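# Place four cartons flat in the blue container

## Task

Put all four cartons inside the blue container so each rests flat on its floor with the same face up as it had at the start. Each must stay put without the robot supporting it. At the end, release everything and move the arms away.

## Robot and tools

ROBOT. Two 7-joint xArm arms, left_arm and right_arm, each ending in a vacuum cup instead of fingers. The left base sits at (+0.045, +0.416, 0) m and the right base at (-0.004, -0.264, 0) m, both nearly unrotated. All poses in results use one shared scene frame: origin on the table top midway between the arms, +z up, +x out over the table, left_arm on the +y side. The names left and right do not refer to image sides. The cup point is the centre of the cup rim. The cup opens along the cup point's +z axis. About 4 cm behind the rim the tool widens to roughly 9 cm sideways, so keep that clearance from walls and other objects.

ROW FORMAT. Every motion command is a single row of 14 numbers, each in [-1, 1], covering both arms even if only one moves: left dx, dy, dz, rx, ry, rz, left suction, then right dx, dy, dz, rx, ry, rz, right suction. The first six numbers per arm are an offset, not a pose. They are expressed in that cup point's own axes, measured from its pose in the most recent result that reported it. Before any such result in the scene, and for the second and later calls within one reply, they count from where the cup point is when the action starts. Scale: 1.0 equals 0.6 m of translation or 180 degrees of rotation. rx, ry, rz form one rotation vector. All zeros means return to that reference pose, not stay still; to hold an arm, send the offset back to where it should be in a reply's first call and zeros afterwards. The suction number: above 0.01 switches suction on, 0.01 or less switches it off, and it remains as last sent, so repeat the current value for an arm you want unchanged.

execute_actions: argument actions is a list with zero or one entry. Empty list: just returns the state. {"rows": [...], "steps": n}: up to 15 rows and up to 15 steps of 1/30 s each (default 15); row k applies at step k, the last row repeats if rows run out, and every row counts from the same reference pose, not from the row before. {"steps": n} alone, n up to 300: waits until n steps have passed since the previous result. Optional pictures (boolean) toggles camera images. A refused call sends nothing.

move: target is one 14-number row as above. speed is each arm's top path speed in m/s, 0.002 to 0.5 (default 0.25); rotation is capped at twice that value in rad/s. Each cup point follows a straight line to its target, paths finish together, last 0.5 to 10 s and are cut off at 10 s. Paths ignore obstacles and the other arm. Suction values are applied at the start. The result adds a move: line giving the ending (done, off_target, moving, held, fault) and any limits (paced = target clipped; held = steps blocked, after which the arm may jump faster than speed), plus each cup point's distance from its target. If only one arm is named, the other ended fine.

wait: seconds, 0 to 10; sends nothing new.

zoom_image: camera is cam_high or cam_low (both 896x504); region [x0, y0, x1, y1] in pixels from the top-left, no larger than 504 by 504. Gives a finer view of the latest image.

read_manual: section "licences" only; returns licence text, no motion.

finished_scene: scene is the integer of the current scene; ends and grades it irreversibly.

MOTION LIMITS. Each control step the commanded pose is clipped to at most 70 mm and 16 degrees from the measured pose, so large offsets take several actions; after an action the arm only continues to its last clipped pose. Check the reported pose and command the remainder. Position is favoured over orientation when both cannot be met. Reported positions can be slightly off, more at long reach, and cup points lag their paths, especially with a nearly straight arm.

RESULTS. The state line gives each arm's cup position (m), orientation quat_wxyz and velocities. pose unreachable names an arm whose command a clearance check altered; HELD marks steps where a command was blocked. Hand target shows where each cup is currently being driven. suction_measured is the vacuum level: near 0 means no seal, 0.83 or more means airtight, in between means leaks. part_present turns 1 at 0.50 and back to 0 below 0.45. Joint torques are raw and noisy. MOTOR HOT appears from 65 °C; at 80 °C the arm is braked until cool (a stop). TORQUE FAULT: excessive contact torque makes the arm back off, freeze 10 s and drop the rest of the call.

PICKING AND PLACING. Turn suction on and press the 36 mm rim fully onto a flat, smooth part of the carton, away from edges, seams or holes. Under vacuum the cup shortens up to about 12 mm, and suction alone can lift a resting item. To release, lower the carton until it rests on the container floor, switch suction off, then retreat at least 15 mm. Keep cartons upright as originally oriented.

AVOID. Knocking or placing anything off the table (fails the job), arm-to-arm contact, fast impacts, pressing far past contact, dropping or sliding loads, and sealing the cup onto the table (turn suction off to free it). Loose items may be nudged by occasional disturbances, so verify placements with the cameras before finishing.

Each tool is called after "Emit:" as name([rows], argument=value, ...), one row to a line, values as JSON.

## Session

Emit:
execute_actions(actions=[])

Scene clock: 0.00 s of 6000.00 s.
left_arm: end_effector_position=(+0.4456, +0.4188, +0.2437) suction_measured=0.00 part_present=0 end_effector_quat_wxyz=(+0.001, -0.262, +0.965, -0.000) end_effector_velocity=(+0.000, -0.000, -0.000) end_effector_angular_velocity=(+0.001, -0.000, -0.001) | right_arm: end_effector_position=(+0.3967, -0.2719, +0.2425) suction_measured=0.00 part_present=0 end_effector_quat_wxyz=(-0.001, +0.271, +0.963, +0.001) end_effector_velocity=(+0.000, -0.000, -0.000) end_effector_angular_velocity=(+0.000, -0.000, +0.002)
Joint positions: left_arm=[ 0.001 -0.249  0.002  0.921  0.001  1.167  1.832] | right_arm=[ 0.001 -0.247 -0.001  0.92   0.002  1.168  2.882]
Joint velocities: left_arm=[ 0.     0.    -0.001 -0.001  0.    -0.001 -0.   ] | right_arm=[-0.001 -0.     0.    -0.     0.    -0.    -0.002]
Joint torques (N m, as the arm reports them, + toward a larger angle): no reading
Hand target (left_arm): +0.446, +0.419, +0.244; +0.001, -0.262, +0.965, -0.000
Hand target (right_arm): +0.397, -0.272, +0.243; -0.001, +0.271, +0.963, +0.001

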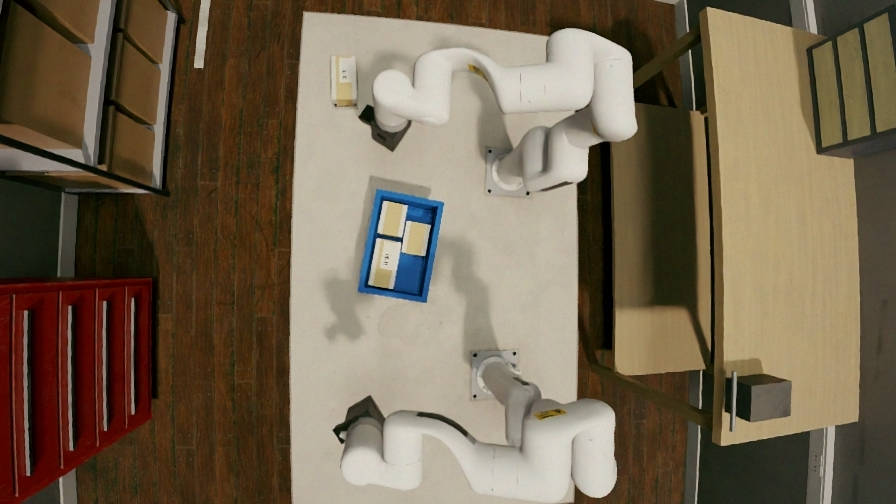

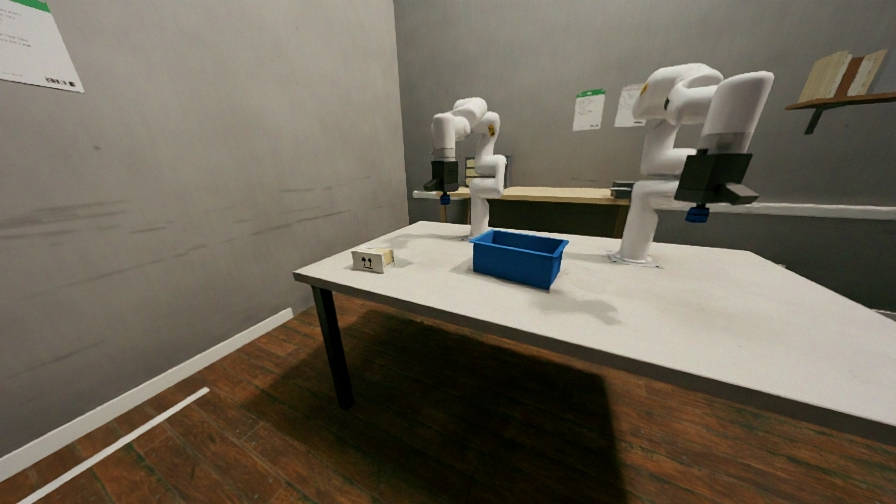

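Emit:
zoom_image(camera="cam_high", region=[300, 170, 500, 320])

Emit:
zoom_image(camera="cam_high", region=[290, 30, 450, 150])

Emit:
zoom_image(camera="cam_low", region=[330, 210, 590, 310])

Region (300, 170, 500, 320) of cam_high's 896x504 image, scaled by 2.520, with more detail than that image has; it fills the top 378 rows of this view, and the rest is white.

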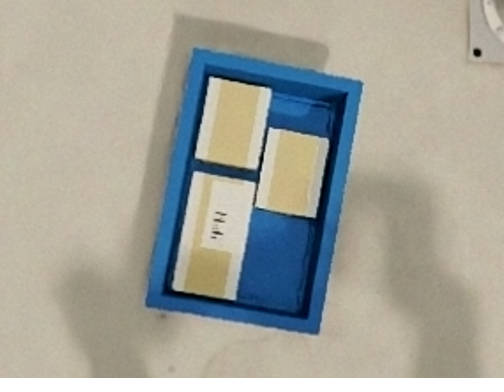

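Region (290, 30, 450, 150) of cam_high's 896x504 image, scaled by 3.150, with more detail than that image has; it fills the top 378 rows of this view, and the rest is white.

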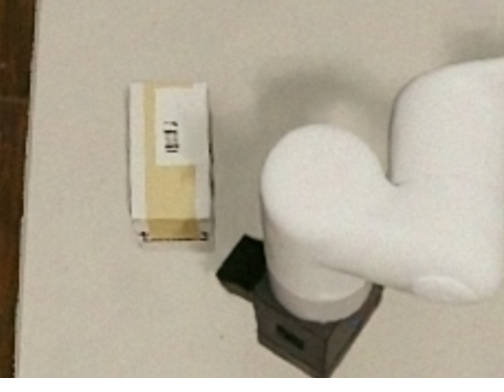

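Region (330, 210, 590, 310) of cam_low's 896x504 image, scaled by 1.938, with more detail than that image has; it fills the top 194 rows of this view, and the rest is white.

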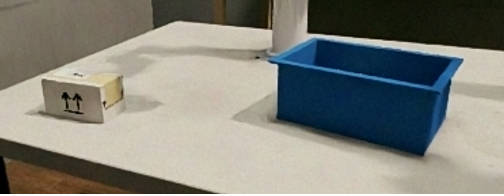

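Emit:
move(target=[0.597,-0.537,0.07,0,0,0.222,0,-0.46,-0.295,0.2,0,0,-0.183,0], speed=0.35)

Emit:
zoom_image(camera="cam_high", region=[270, 0, 520, 330])

Emit:
zoom_image(camera="cam_low", region=[320, 150, 600, 310])

Scene clock: 17.40 s of 6000.00 s.
left_arm: end_effector_position=(+0.2990, -0.0408, +0.2018) suction_measured=0.00 part_present=0 end_effector_quat_wxyz=(+0.001, +0.083, +0.997, -0.001) end_effector_velocity=(-0.005, -0.003, -0.001) end_effector_angular_velocity=(+0.002, +0.003, -0.010) | right_arm: end_effector_position=(+0.5410, -0.5661, +0.1225) suction_measured=0.00 part_present=0 end_effector_quat_wxyz=(+0.000, -0.014, +1.000, +0.000) end_effector_velocity=(-0.005, -0.005, -0.004) end_effector_angular_velocity=(+0.002, +0.010, -0.006)
Joint positions: left_arm=[-0.522  0.221 -0.592  1.29   0.138  1.106  1.362] | right_arm=[-0.329  0.614 -0.207  1.672  0.136  1.072  1.743]
Joint velocities: left_arm=[-0.007  0.005 -0.005  0.003  0.002  0.002 -0.002] | right_arm=[-0.006  0.007 -0.004  0.002  0.     0.005 -0.003]
Joint torques (N m, as the arm reports them, + toward a larger angle): left_arm=[ -0.11 -19.83  -2.42  19.1   -0.22  -1.48   0.56] | right_arm=[  0.01 -40.32  -2.52  10.05  -1.27  -0.8    0.36]
Hand target (left_arm): +0.299, -0.041, +0.201; +0.001, +0.084, +0.996, -0.001
Hand target (right_arm): +0.541, -0.567, +0.122; -0.000, -0.013, +1.000, +0.000
Off the commanded pose (left_arm): 0.001 m, 0 deg.
Off the commanded pose (right_arm): 0.001 m, 0 deg.
After step 90, 12.47 s passed at rest.
move: done

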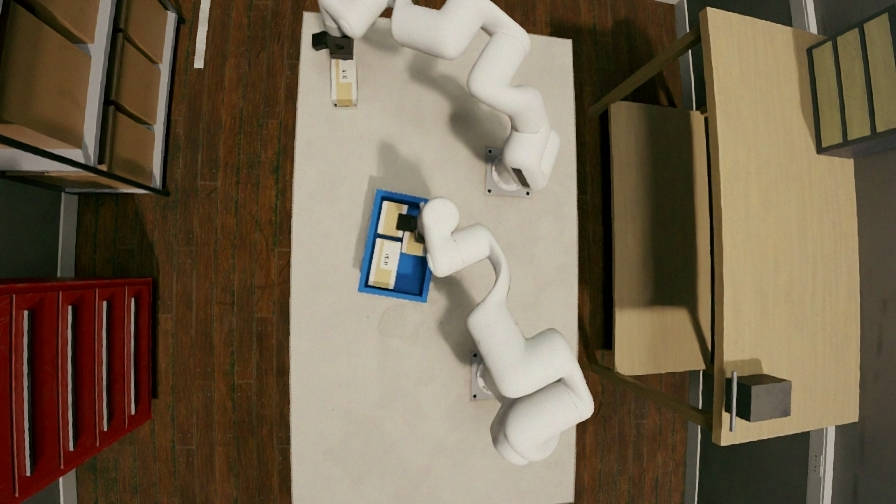

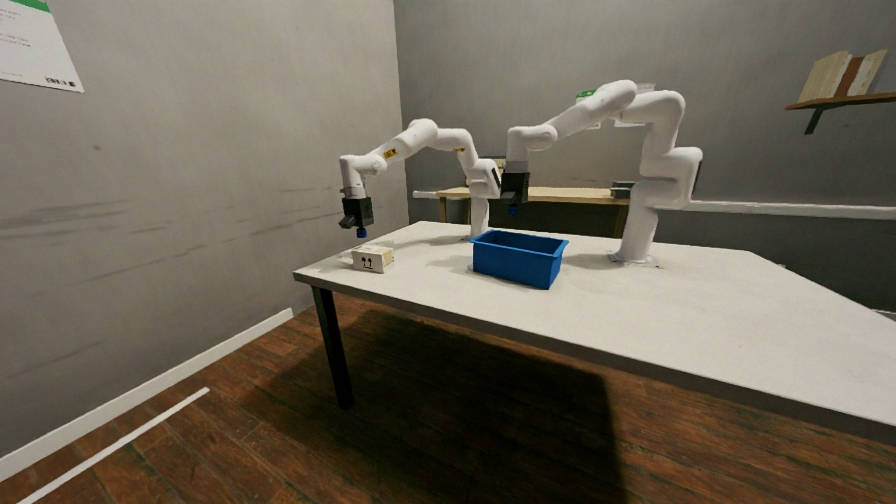

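Region (270, 0, 520, 330) of cam_high's 896x504 image, scaled by 1.527, with more detail than that image has; it fills the left 382 columns of this view, and the rest is white.

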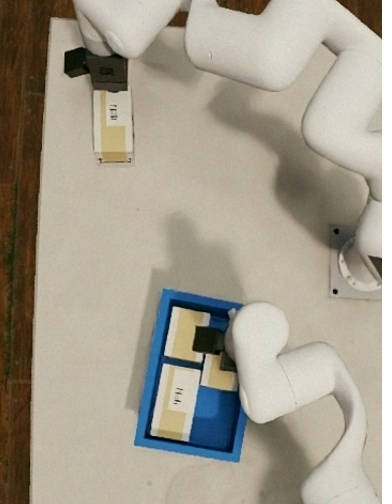

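Region (320, 150, 600, 310) of cam_low's 896x504 image, scaled by 1.800, with more detail than that image has; it fills the top 288 rows of this view, and the rest is white.

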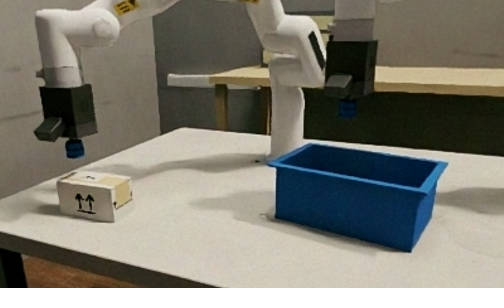

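Emit:
move(target=[-0.02,0.005,0.12,0,0,0,0,0,0.06,0.065,0,0,0,0], speed=0.15)

Emit:
zoom_image(camera="cam_high", region=[290, 20, 490, 320])

Emit:
zoom_image(camera="cam_low", region=[320, 170, 600, 310])

Scene clock: 24.20 s of 6000.00 s.
left_arm: end_effector_position=(+0.3114, -0.0403, +0.1304) suction_measured=0.00 part_present=0 end_effector_quat_wxyz=(+0.002, +0.084, +0.996, -0.002) end_effector_velocity=(+0.000, +0.004, -0.005) end_effector_angular_velocity=(+0.009, +0.006, +0.004) | right_arm: end_effector_position=(+0.5398, -0.5307, +0.0839) suction_measured=0.00 part_present=0 end_effector_quat_wxyz=(+0.000, -0.013, +1.000, -0.000) end_effector_velocity=(+0.001, +0.005, -0.003) end_effector_angular_velocity=(+0.004, +0.005, +0.009)
Joint positions: left_arm=[-0.531  0.33  -0.56   1.208  0.217  0.933  1.33 ] | right_arm=[-0.277  0.6   -0.196  1.534  0.136  0.946  1.79 ]
Joint velocities: left_arm=[ 0.002  0.005  0.004 -0.006  0.001  0.    -0.   ] | right_arm=[ 0.005  0.002  0.004 -0.003 -0.001  0.    -0.   ]
Joint torques (N m, as the arm reports them, + toward a larger angle): left_arm=[ -0.33 -21.73  -3.59  17.83   0.09  -1.32   0.72] | right_arm=[  0.17 -38.77  -2.17   9.51  -0.98  -0.85   0.41]
Hand target (left_arm): +0.311, -0.040, +0.130; +0.001, +0.083, +0.997, -0.001
Hand target (right_arm): +0.540, -0.530, +0.084; +0.000, -0.014, +1.000, +0.000
Off the commanded pose (left_arm): 0.001 m, 0 deg.
Off the commanded pose (right_arm): 0.001 m, 0 deg.
After step 90, 2.87 s passed at rest.
move: done

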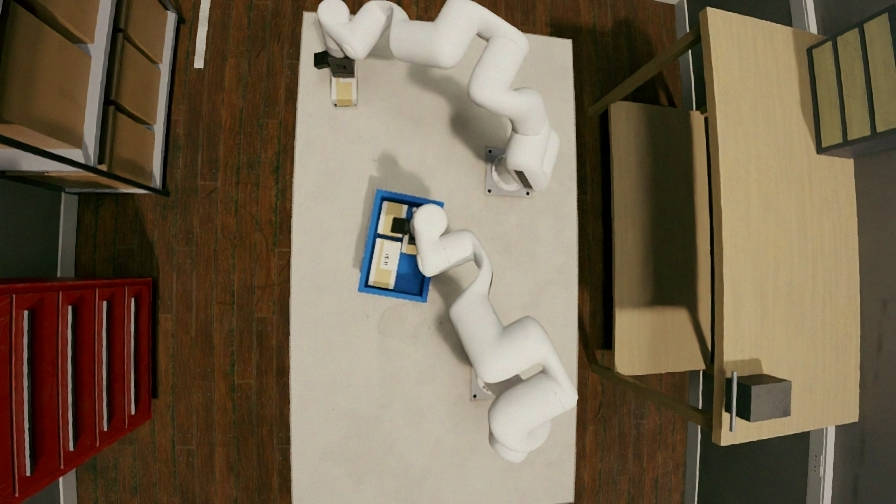

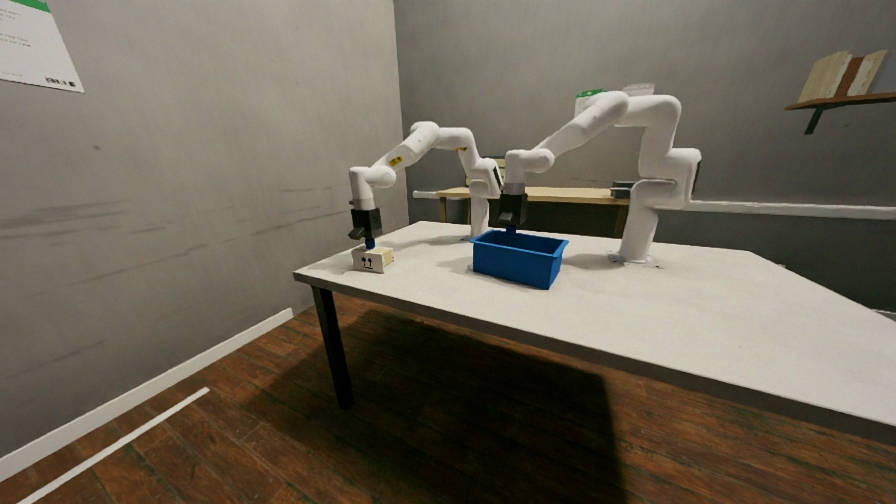

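Region (290, 20, 490, 320) of cam_high's 896x504 image, scaled by 1.680, with more detail than that image has.

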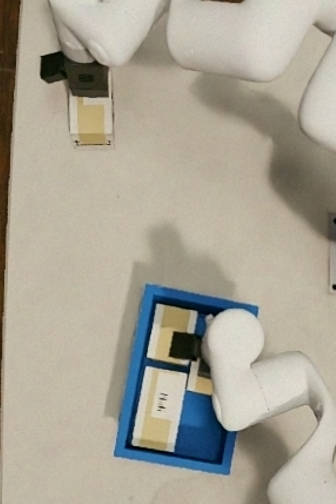

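Region (320, 170, 600, 310) of cam_low's 896x504 image, scaled by 1.800, with more detail than that image has.

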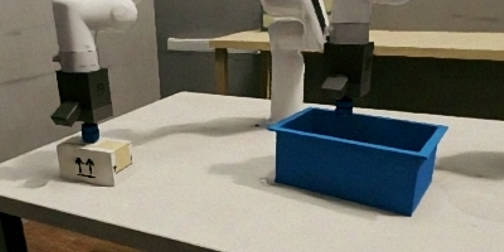

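Emit:
move(target=[0,0,0.075,0,0,0,0,0,0,0.03,0,0,0,1], speed=0.03)

Emit:
zoom_image(camera="cam_low", region=[320, 170, 600, 310])

Scene clock: 29.60 s of 6000.00 s.
left_arm: end_effector_position=(+0.3114, -0.0404, +0.0855) suction_measured=0.00 part_present=0 end_effector_quat_wxyz=(+0.002, +0.084, +0.996, -0.002) end_effector_velocity=(+0.000, -0.002, +0.002) end_effector_angular_velocity=(-0.004, -0.003, -0.002) | right_arm: end_effector_position=(+0.5398, -0.5307, +0.0661) suction_measured=1.00 part_present=1 end_effector_quat_wxyz=(+0.001, -0.013, +1.000, -0.000) end_effector_velocity=(+0.000, +0.000, +0.000) end_effector_angular_velocity=(-0.000, +0.000, +0.001)
Joint positions: left_arm=[-0.553  0.406 -0.531  1.169  0.276  0.828  1.291] | right_arm=[-0.279  0.627 -0.191  1.522  0.142  0.907  1.786]
Joint velocities: left_arm=[-0.001 -0.001 -0.001  0.002  0.001 -0.001 -0.   ] | right_arm=[ 0.001  0.     0.     0.    -0.001  0.    -0.   ]
Joint torques (N m, as the arm reports them, + toward a larger angle): left_arm=[ -0.36 -23.18  -4.41  16.98   0.48  -1.35   0.98] | right_arm=[  0.06 -42.38  -2.7   10.61  -1.04  -0.95   0.52]
Hand target (left_arm): +0.311, -0.040, +0.085; +0.002, +0.084, +0.996, -0.002
Hand target (right_arm): +0.540, -0.531, +0.066; +0.000, -0.013, +1.000, -0.000
Off the commanded pose (left_arm): 0.000 m, 0 deg.
Off the commanded pose (right_arm): 0.000 m, 0 deg.
After step 90, 0.63 s passed at rest.
move: done

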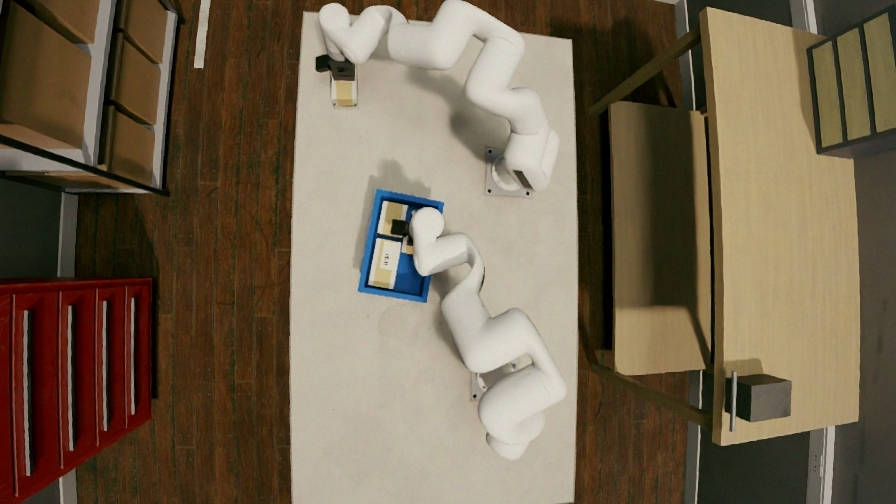

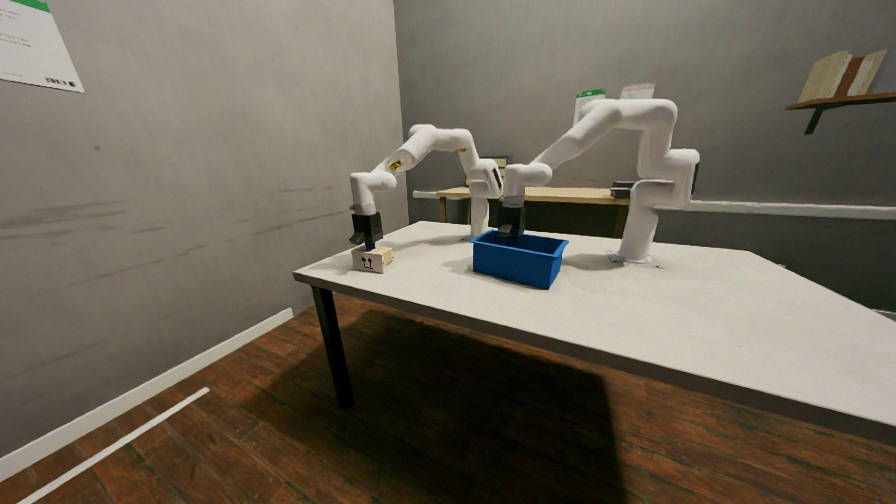

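Region (320, 170, 600, 310) of cam_low's 896x504 image, scaled by 1.800, with more detail than that image has.

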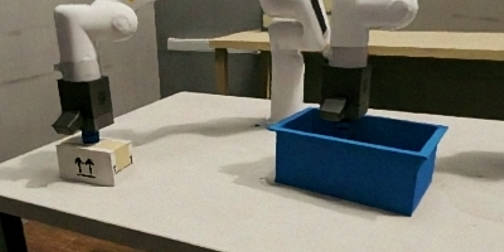

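Right lifts, retracts in x and rotates; left descends with suction.

Emit:
move(target=[0,0,0.028,0,0,0,1,0,0,-0.04,0,0,0,1], speed=0.02)

Scene clock: 32.33 s of 6000.00 s.
left_arm: end_effector_position=(+0.3115, -0.0405, +0.0687) suction_measured=0.00 part_present=0 end_effector_quat_wxyz=(+0.002, +0.084, +0.996, -0.002) end_effector_velocity=(+0.000, -0.002, +0.002) end_effector_angular_velocity=(-0.004, -0.002, +0.001) | right_arm: end_effector_position=(+0.5398, -0.5307, +0.0900) suction_measured=1.00 part_present=1 end_effector_quat_wxyz=(+0.001, -0.013, +1.000, -0.000) end_effector_velocity=(-0.002, +0.001, -0.003) end_effector_angular_velocity=(+0.003, +0.008, +0.001)
Joint positions: left_arm=[-0.563  0.437 -0.517  1.159  0.3    0.791  1.275] | right_arm=[-0.276  0.592 -0.197  1.538  0.134  0.959  1.791]
Joint velocities: left_arm=[-0.    -0.001 -0.001  0.002 -0.    -0.001 -0.001] | right_arm=[ 0.     0.003  0.001 -0.003 -0.001  0.002  0.   ]
Joint torques (N m, as the arm reports them, + toward a larger angle): left_arm=[ -0.93 -24.07  -4.33  16.41   0.34  -0.84   0.61] | right_arm=[  0.48 -41.9   -2.67  10.79  -0.99  -1.08   0.48]
Hand target (left_arm): +0.311, -0.040, +0.069; +0.002, +0.084, +0.996, -0.002
Hand target (right_arm): +0.540, -0.531, +0.090; +0.001, -0.013, +1.000, -0.000
Off the commanded pose (left_arm): 0.000 m, 0 deg.
Off the commanded pose (right_arm): 0.000 m, 0 deg.
move: done

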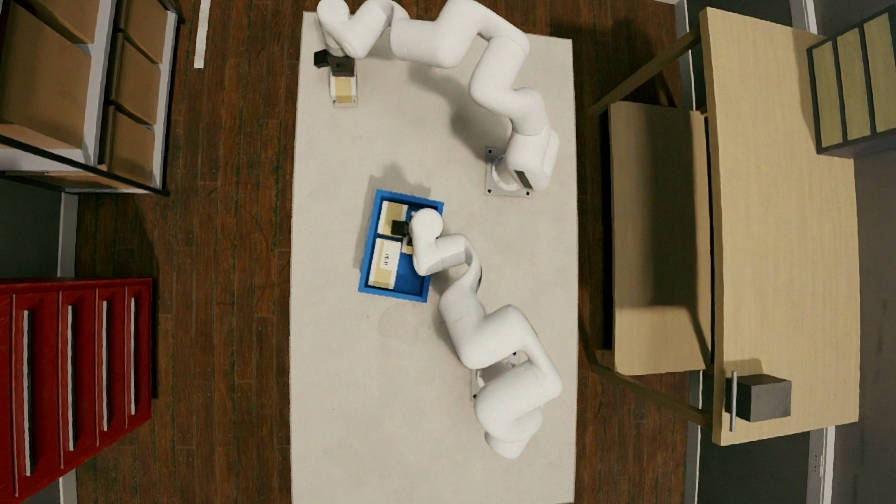

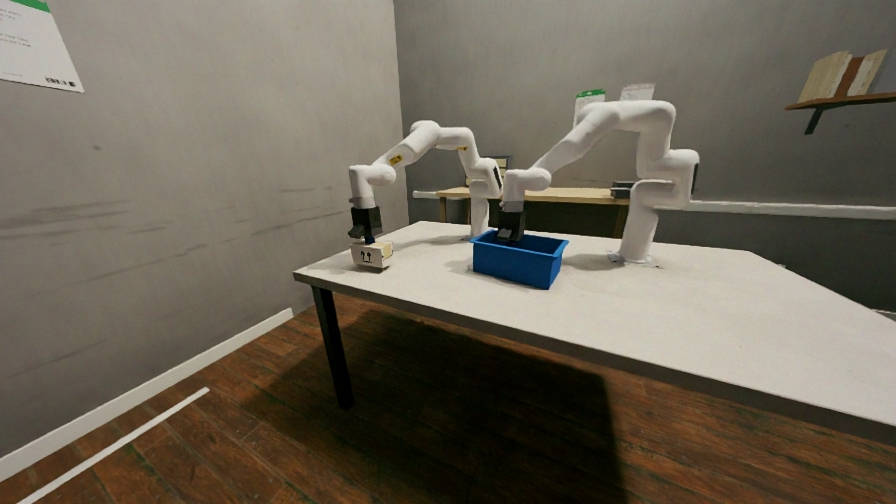

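Emit:
move(target=[0,0,0.017,0,0,0,1,0.2,0.15,-0.27,0,0,0.067,1], speed=0.15)

Scene clock: 35.87 s of 6000.00 s.
left_arm: end_effector_position=(+0.3115, -0.0405, +0.0585) suction_measured=0.90 part_present=1 end_effector_quat_wxyz=(+0.002, +0.084, +0.996, -0.002) end_effector_velocity=(+0.000, +0.001, -0.000) end_effector_angular_velocity=(+0.001, -0.000, +0.000) | right_arm: end_effector_position=(+0.4173, -0.4442, +0.2515) suction_measured=1.00 part_present=1 end_effector_quat_wxyz=(-0.000, +0.092, +0.996, +0.000) end_effector_velocity=(+0.001, -0.001, +0.005) end_effector_angular_velocity=(-0.005, -0.010, +0.000)
Joint positions: left_arm=[-0.57   0.457 -0.507  1.155  0.314  0.769  1.265] | right_arm=[-0.162 -0.061 -0.216  1.137 -0.013  1.197  2.146]
Joint velocities: left_arm=[ 0.    -0.     0.001 -0.001  0.001  0.     0.   ] | right_arm=[-0.    -0.006  0.     0.005 -0.002  0.     0.   ]
Joint torques (N m, as the arm reports them, + toward a larger angle): left_arm=[ -0.61 -25.28  -4.78  17.29   0.46  -1.05   0.74] | right_arm=[ -0.08 -24.33  -0.18  11.51  -1.13  -1.17   0.47]
Hand target (left_arm): +0.311, -0.040, +0.059; +0.002, +0.084, +0.996, -0.002
Hand target (right_arm): +0.417, -0.444, +0.252; +0.001, +0.092, +0.996, +0.000
Off the commanded pose (left_arm): 0.000 m, 0 deg.
Off the commanded pose (right_arm): 0.000 m, 0 deg.
move: done

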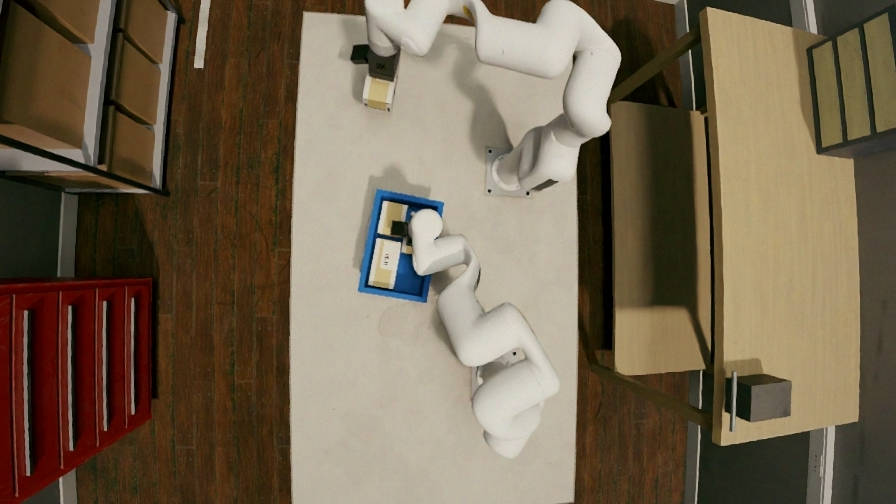

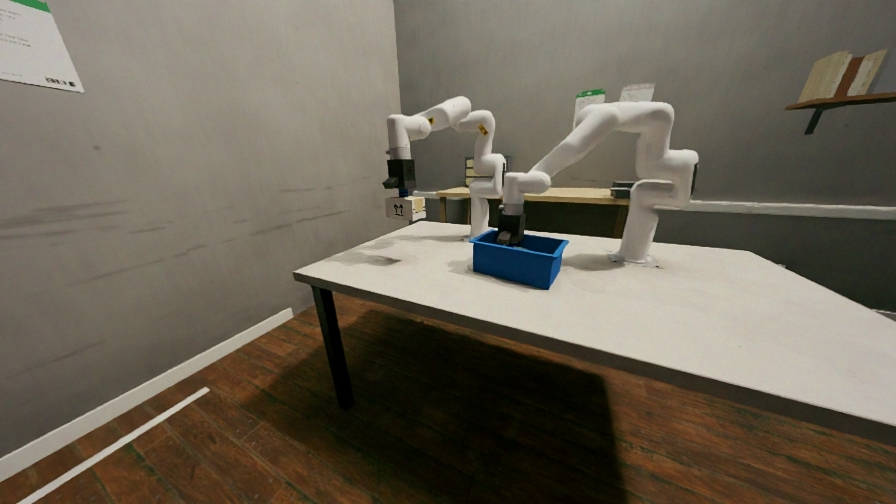

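Emit:
move(target=[0,-0.075,-0.003,0,0,0,1,0,0,0,0,0,0,1], speed=0.04)

Emit:
move(target=[0,0,0.016,0,0,0,1,0,0,0,0,0,0,1], speed=0.02)

Emit:
execute_actions([
  {"rows":[[0,0,0,0,0,0,0,0,0,0,0,0,0,1]],"steps":10},
], pictures=false)

Emit:
move(target=[0,0,-0.2,0,0,0,0,0,0,0,0,0,0,1], speed=0.15)

Emit:
move(target=[0,0.8,-0.1,0,0,0,0,0,0,0,0,0,0,1], speed=0.4)

Emit:
zoom_image(camera="cam_high", region=[300, 170, 500, 320])

Scene clock: 42.17 s of 6000.00 s.
left_arm: end_effector_position=(+0.3040, -0.0847, +0.0603) suction_measured=0.90 part_present=1 end_effector_quat_wxyz=(+0.002, +0.084, +0.996, -0.002) end_effector_velocity=(+0.002, +0.001, +0.000) end_effector_angular_velocity=(+0.001, -0.001, +0.004) | right_arm: end_effector_position=(+0.4173, -0.4442, +0.2515) suction_measured=1.00 part_present=1 end_effector_quat_wxyz=(-0.000, +0.092, +0.996, +0.000) end_effector_velocity=(-0.001, +0.000, -0.001) end_effector_angular_velocity=(+0.001, +0.002, +0.002)
Joint positions: left_arm=[-0.659  0.558 -0.495  1.316  0.346  0.839  1.203] | right_arm=[-0.162 -0.061 -0.216  1.137 -0.013  1.197  2.146]
Joint velocities: left_arm=[ 0.001  0.     0.003  0.003 -0.     0.002  0.   ] | right_arm=[ 0.    -0.     0.    -0.003 -0.    -0.    -0.002]
Joint torques (N m, as the arm reports them, + toward a larger angle): left_arm=[ -0.4  -27.88  -6.12  18.01   0.42  -1.01   0.77] | right_arm=[  0.6  -24.42  -0.42  11.48  -1.07  -1.04   0.32]
Hand target (left_arm): +0.304, -0.085, +0.060; +0.002, +0.084, +0.996, -0.002
Hand target (right_arm): +0.417, -0.444, +0.252; -0.000, +0.092, +0.996, +0.000
Off the commanded pose (left_arm): 0.000 m, 0 deg.
Off the commanded pose (right_arm): 0.000 m, 0 deg.
After step 90, 1.87 s passed at rest.
move: done

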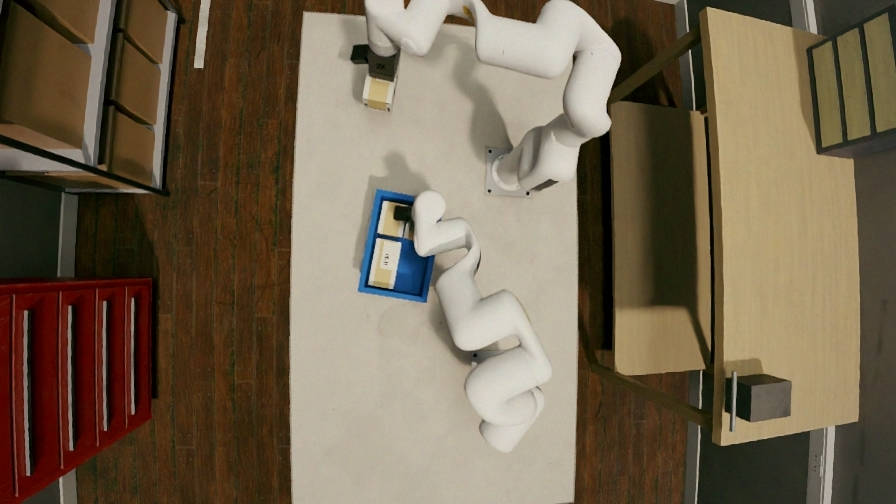

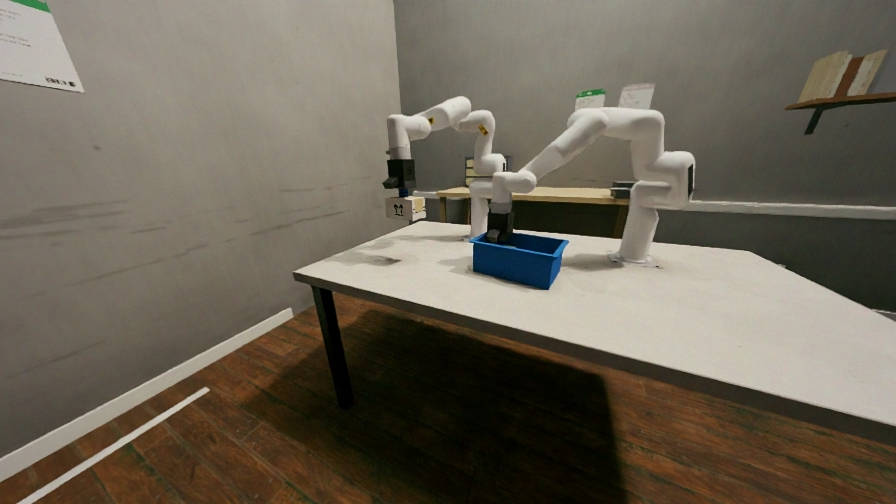

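Scene clock: 42.87 s of 6000.00 s.
left_arm: end_effector_position=(+0.3046, -0.0855, +0.0523) suction_measured=0.90 part_present=1 end_effector_quat_wxyz=(+0.003, +0.083, +0.997, -0.003) end_effector_velocity=(-0.000, -0.001, -0.000) end_effector_angular_velocity=(-0.003, -0.000, +0.001) | right_arm: end_effector_position=(+0.4173, -0.4442, +0.2515) suction_measured=1.00 part_present=1 end_effector_quat_wxyz=(-0.000, +0.092, +0.996, +0.000) end_effector_velocity=(-0.000, +0.000, -0.001) end_effector_angular_velocity=(+0.002, +0.000, -0.003)
Joint positions: left_arm=[-0.664  0.573 -0.488  1.314  0.357  0.82   1.196] | right_arm=[-0.162 -0.061 -0.216  1.137 -0.013  1.197  2.146]
Joint velocities: left_arm=[ 0.     0.002 -0.001  0.001  0.001 -0.003 -0.002] | right_arm=[ 0.     0.    -0.    -0.002  0.002 -0.001  0.002]
Joint torques (N m, as the arm reports them, + toward a larger angle): left_arm=[ -0.18 -23.02  -5.06  15.4    0.5   -1.69   1.05] | right_arm=[  0.31 -24.4   -0.13  11.27  -1.25  -1.11   0.38]
Hand target (left_arm): +0.304, -0.085, +0.051; +0.002, +0.084, +0.996, -0.002
Hand target (right_arm): +0.417, -0.444, +0.252; -0.000, +0.092, +0.996, +0.000
Off the commanded pose (left_arm): 0.002 m, 0 deg.
Off the commanded pose (right_arm): 0.000 m, 0 deg.
move: done

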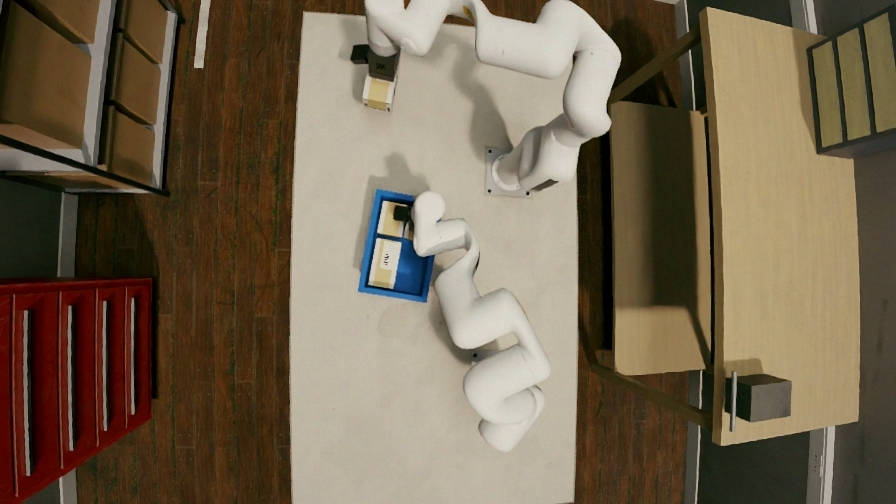

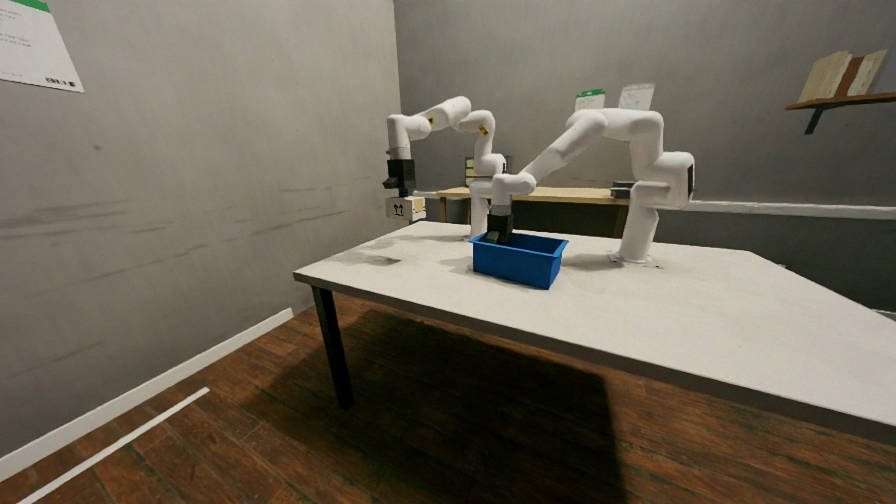

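Scene clock: 43.20 s of 6000.00 s.
left_arm: end_effector_position=(+0.3051, -0.0865, +0.0538) suction_measured=0.00 part_present=0 end_effector_quat_wxyz=(+0.004, +0.083, +0.996, -0.004) end_effector_velocity=(-0.001, +0.001, -0.004) end_effector_angular_velocity=(+0.002, +0.003, -0.002) | right_arm: end_effector_position=(+0.4173, -0.4442, +0.2515) suction_measured=1.00 part_present=1 end_effector_quat_wxyz=(-0.000, +0.092, +0.996, +0.000) end_effector_velocity=(+0.000, -0.000, +0.000) end_effector_angular_velocity=(+0.001, -0.001, -0.002)
Joint positions: left_arm=[-0.664  0.572 -0.488  1.315  0.357  0.82   1.195] | right_arm=[-0.162 -0.061 -0.216  1.137 -0.013  1.197  2.146]
Joint velocities: left_arm=[-0.     0.006  0.001 -0.002  0.002 -0.004  0.   ] | right_arm=[-0.001  0.    -0.     0.001  0.001  0.     0.   ]
Joint torques (N m, as the arm reports them, + toward a larger angle): left_arm=[ -1.16 -18.85  -4.42  12.01   0.16  -0.89   0.72] | right_arm=[  0.69 -24.79  -0.25  11.58  -1.01  -0.9    0.42]
Hand target (left_arm): +0.305, -0.085, +0.052; +0.003, +0.083, +0.997, -0.003
Hand target (right_arm): +0.417, -0.444, +0.252; -0.000, +0.092, +0.996, +0.000
Off the commanded pose (left_arm): 0.002 m, 0 deg.
Off the commanded pose (right_arm): 0.000 m, 0 deg.
Steps of this call (steps 1 to 10: all 10 steps of this action). Readings (end_effector_position | what the end effector reports):
1: left_arm (+0.3046, -0.0855, +0.0523) | right_arm (+0.4173, -0.4442, +0.2515) | left_arm suction_measured=0.69 part_present=1 | right_arm suction_measured=1.00 part_present=1
2: left_arm (+0.3047, -0.0856, +0.0526) | right_arm (+0.4173, -0.4442, +0.2515) | left_arm suction_measured=0.30 part_present=0 | right_arm suction_measured=1.00 part_present=1
4: left_arm (+0.3052, -0.0866, +0.0537) | right_arm (+0.4173, -0.4442, +0.2515) | left_arm suction_measured=0.01 part_present=0 | right_arm suction_measured=1.00 part_present=1
8: left_arm (+0.3053, -0.0866, +0.0541) | right_arm (+0.4173, -0.4442, +0.2515) | left_arm suction_measured=0.00 part_present=0 | right_arm suction_measured=1.00 part_present=1
10: the state above

Scene clock: 44.67 s of 6000.00 s.
left_arm: end_effector_position=(+0.3044, -0.0852, +0.1725) suction_measured=0.00 part_present=0 end_effector_quat_wxyz=(+0.003, +0.083, +0.997, -0.003) end_effector_velocity=(+0.001, -0.004, +0.007) end_effector_angular_velocity=(-0.012, -0.009, -0.005) | right_arm: end_effector_position=(+0.4173, -0.4442, +0.2515) suction_measured=1.00 part_present=1 end_effector_quat_wxyz=(-0.000, +0.092, +0.996, +0.000) end_effector_velocity=(-0.000, +0.000, -0.000) end_effector_angular_velocity=(+0.001, +0.001, +0.000)
Joint positions: left_arm=[-0.623  0.397 -0.555  1.425  0.234  1.086  1.275] | right_arm=[-0.162 -0.061 -0.216  1.137 -0.013  1.197  2.146]
Joint velocities: left_arm=[-0.001 -0.006 -0.003  0.009  0.001  0.     0.002] | right_arm=[ 0.    -0.     0.    -0.001  0.001  0.001 -0.   ]
Joint torques (N m, as the arm reports them, + toward a larger angle): left_arm=[  0.21 -24.27  -4.58  18.78  -0.03  -1.27   0.82] | right_arm=[  0.35 -24.38  -0.24  11.48  -1.17  -1.01   0.3 ]
Hand target (left_arm): +0.304, -0.086, +0.173; +0.003, +0.083, +0.997, -0.004
Hand target (right_arm): +0.417, -0.444, +0.252; -0.000, +0.092, +0.996, +0.000
Off the commanded pose (left_arm): 0.001 m, 0 deg.
Off the commanded pose (right_arm): 0.000 m, 0 deg.
move: done

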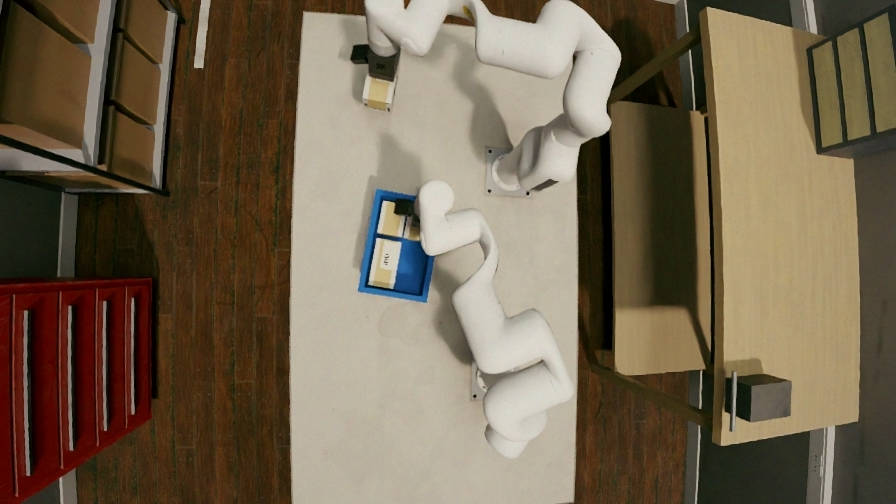

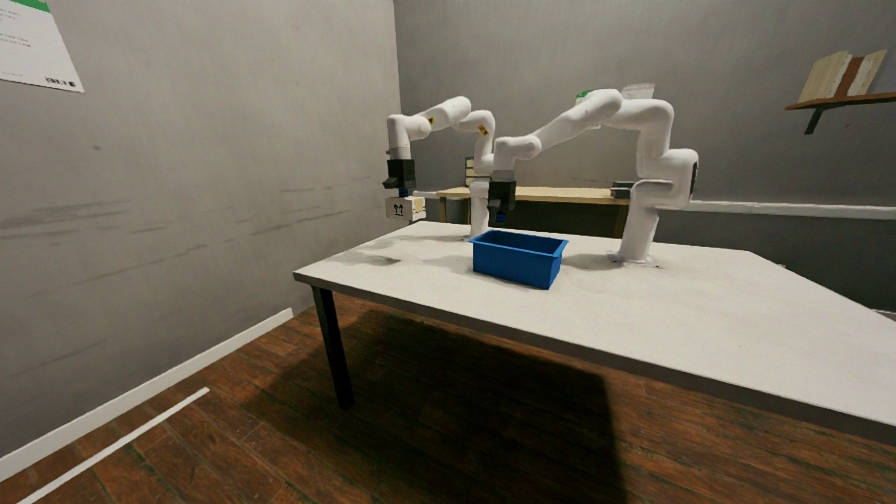

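Scene clock: 46.40 s of 6000.00 s.
left_arm: end_effector_position=(+0.3843, +0.3884, +0.2307) suction_measured=0.00 part_present=0 end_effector_quat_wxyz=(+0.003, +0.084, +0.996, -0.002) end_effector_velocity=(+0.001, +0.004, +0.002) end_effector_angular_velocity=(-0.004, -0.005, +0.007) | right_arm: end_effector_position=(+0.4173, -0.4442, +0.2515) suction_measured=1.00 part_present=1 end_effector_quat_wxyz=(-0.000, +0.092, +0.996, +0.000) end_effector_velocity=(+0.000, +0.000, +0.000) end_effector_angular_velocity=(-0.000, -0.000, -0.000)
Joint positions: left_arm=[-0.081 -0.456 -0.001  0.706 -0.005  1.156  2.448] | right_arm=[-0.162 -0.061 -0.216  1.137 -0.013  1.197  2.146]
Joint velocities: left_arm=[ 0.007 -0.002  0.007  0.003 -0.     0.     0.006] | right_arm=[ 0.     0.     0.     0.001 -0.     0.     0.001]
Joint torques (N m, as the arm reports them, + toward a larger angle): left_arm=[-0.91 -7.55  0.03 18.81  0.45 -1.08  0.82] | right_arm=[  0.85 -24.71  -0.05  11.13  -1.03  -0.96   0.39]
Hand target (left_arm): +0.384, +0.389, +0.231; +0.003, +0.083, +0.997, -0.002
Hand target (right_arm): +0.417, -0.444, +0.252; -0.000, +0.092, +0.996, +0.000
Off the commanded pose (left_arm): 0.001 m, 0 deg.
Off the commanded pose (right_arm): 0.000 m, 0 deg.
move: done

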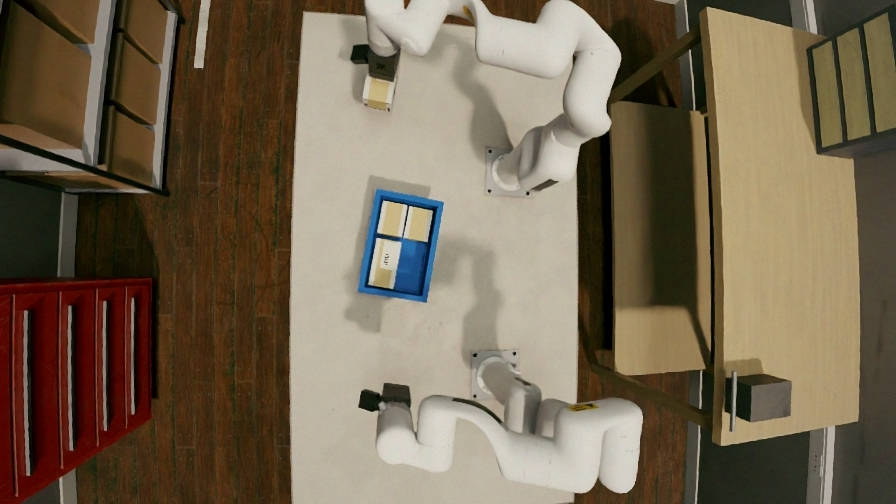

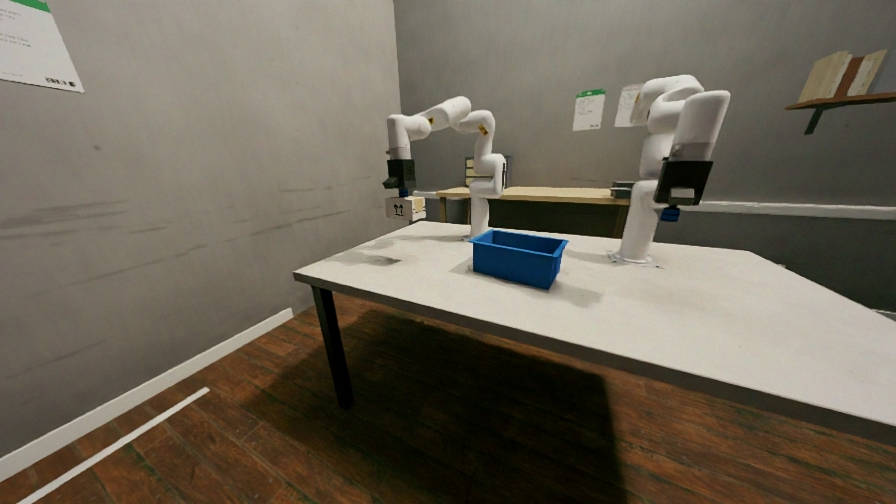

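Region (300, 170, 500, 320) of cam_high's 896x504 image, scaled by 2.520, with more detail than that image has; it fills the top 378 rows of this view, and the rest is white.

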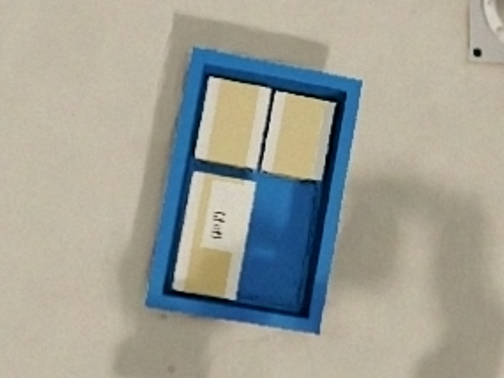

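Emit:
move(target=[0,0,0,0,0,0,0,0.301,0.765,0.08,0,0,0,1], speed=0.3)

Emit:
zoom_image(camera="cam_high", region=[300, 170, 500, 320])

Emit:
zoom_image(camera="cam_low", region=[420, 160, 620, 310])

Scene clock: 52.70 s of 6000.00 s.
left_arm: end_effector_position=(+0.3843, +0.3884, +0.2307) suction_measured=0.00 part_present=0 end_effector_quat_wxyz=(+0.003, +0.084, +0.996, -0.002) end_effector_velocity=(+0.000, +0.000, +0.000) end_effector_angular_velocity=(+0.002, -0.001, -0.001) | right_arm: end_effector_position=(+0.3222, +0.0395, +0.2036) suction_measured=1.00 part_present=1 end_effector_quat_wxyz=(-0.001, +0.093, +0.996, +0.001) end_effector_velocity=(-0.005, +0.006, -0.000) end_effector_angular_velocity=(-0.001, -0.001, +0.016)
Joint positions: left_arm=[-0.081 -0.456 -0.001  0.706 -0.005  1.156  2.448] | right_arm=[ 0.289 -0.075  0.471  0.989  0.041  1.057  3.259]
Joint velocities: left_arm=[ 0.     0.    -0.     0.     0.002 -0.001 -0.   ] | right_arm=[ 0.009  0.001  0.009  0.002 -0.001 -0.001  0.003]
Joint torques (N m, as the arm reports them, + toward a larger angle): left_arm=[ 0.3  -8.68  0.26 19.27  0.53 -1.38  1.  ] | right_arm=[  0.28 -21.89  -1.26  11.29  -1.18  -1.16   0.17]
Hand target (left_arm): +0.384, +0.388, +0.231; +0.003, +0.084, +0.996, -0.002
Hand target (right_arm): +0.322, +0.040, +0.203; -0.001, +0.092, +0.996, +0.000
Off the commanded pose (left_arm): 0.000 m, 0 deg.
Off the commanded pose (right_arm): 0.002 m, 0 deg.
After step 90, 1.13 s passed at rest.
move: done

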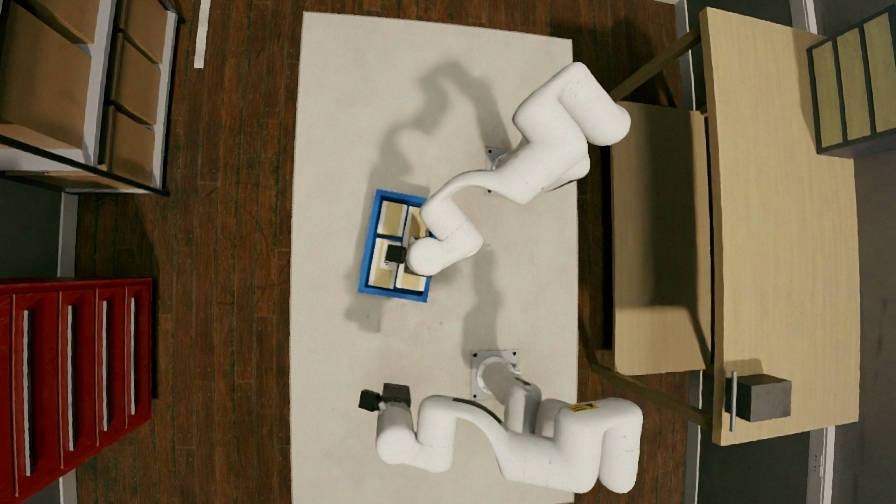

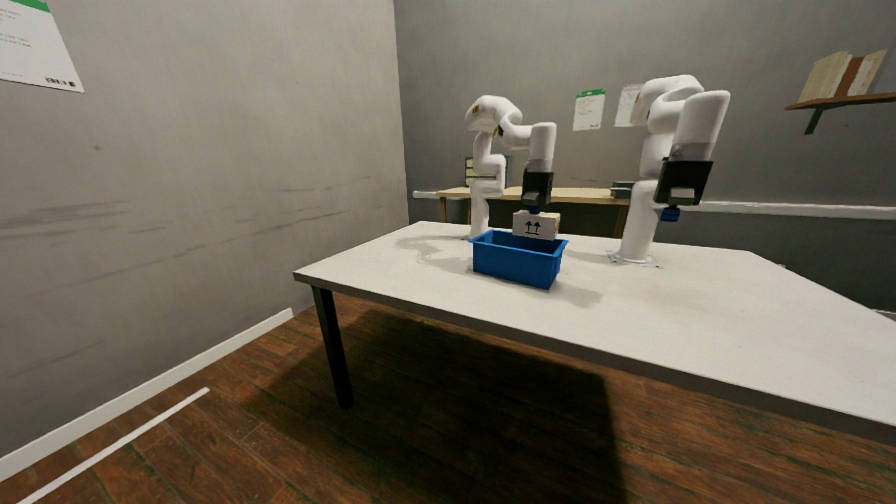

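Region (300, 170, 500, 320) of cam_high's 896x504 image, scaled by 2.520, with more detail than that image has; it fills the top 378 rows of this view, and the rest is white.

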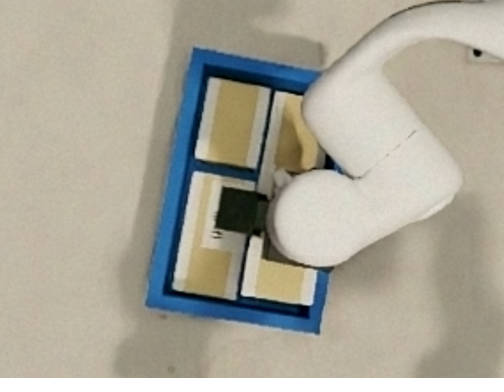

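Region (420, 160, 620, 310) of cam_low's 896x504 image, scaled by 2.520, with more detail than that image has; it fills the top 378 rows of this view, and the rest is white.

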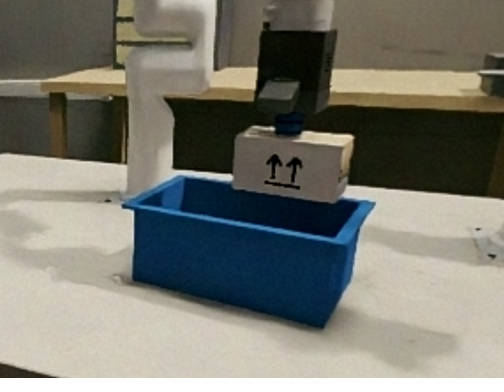

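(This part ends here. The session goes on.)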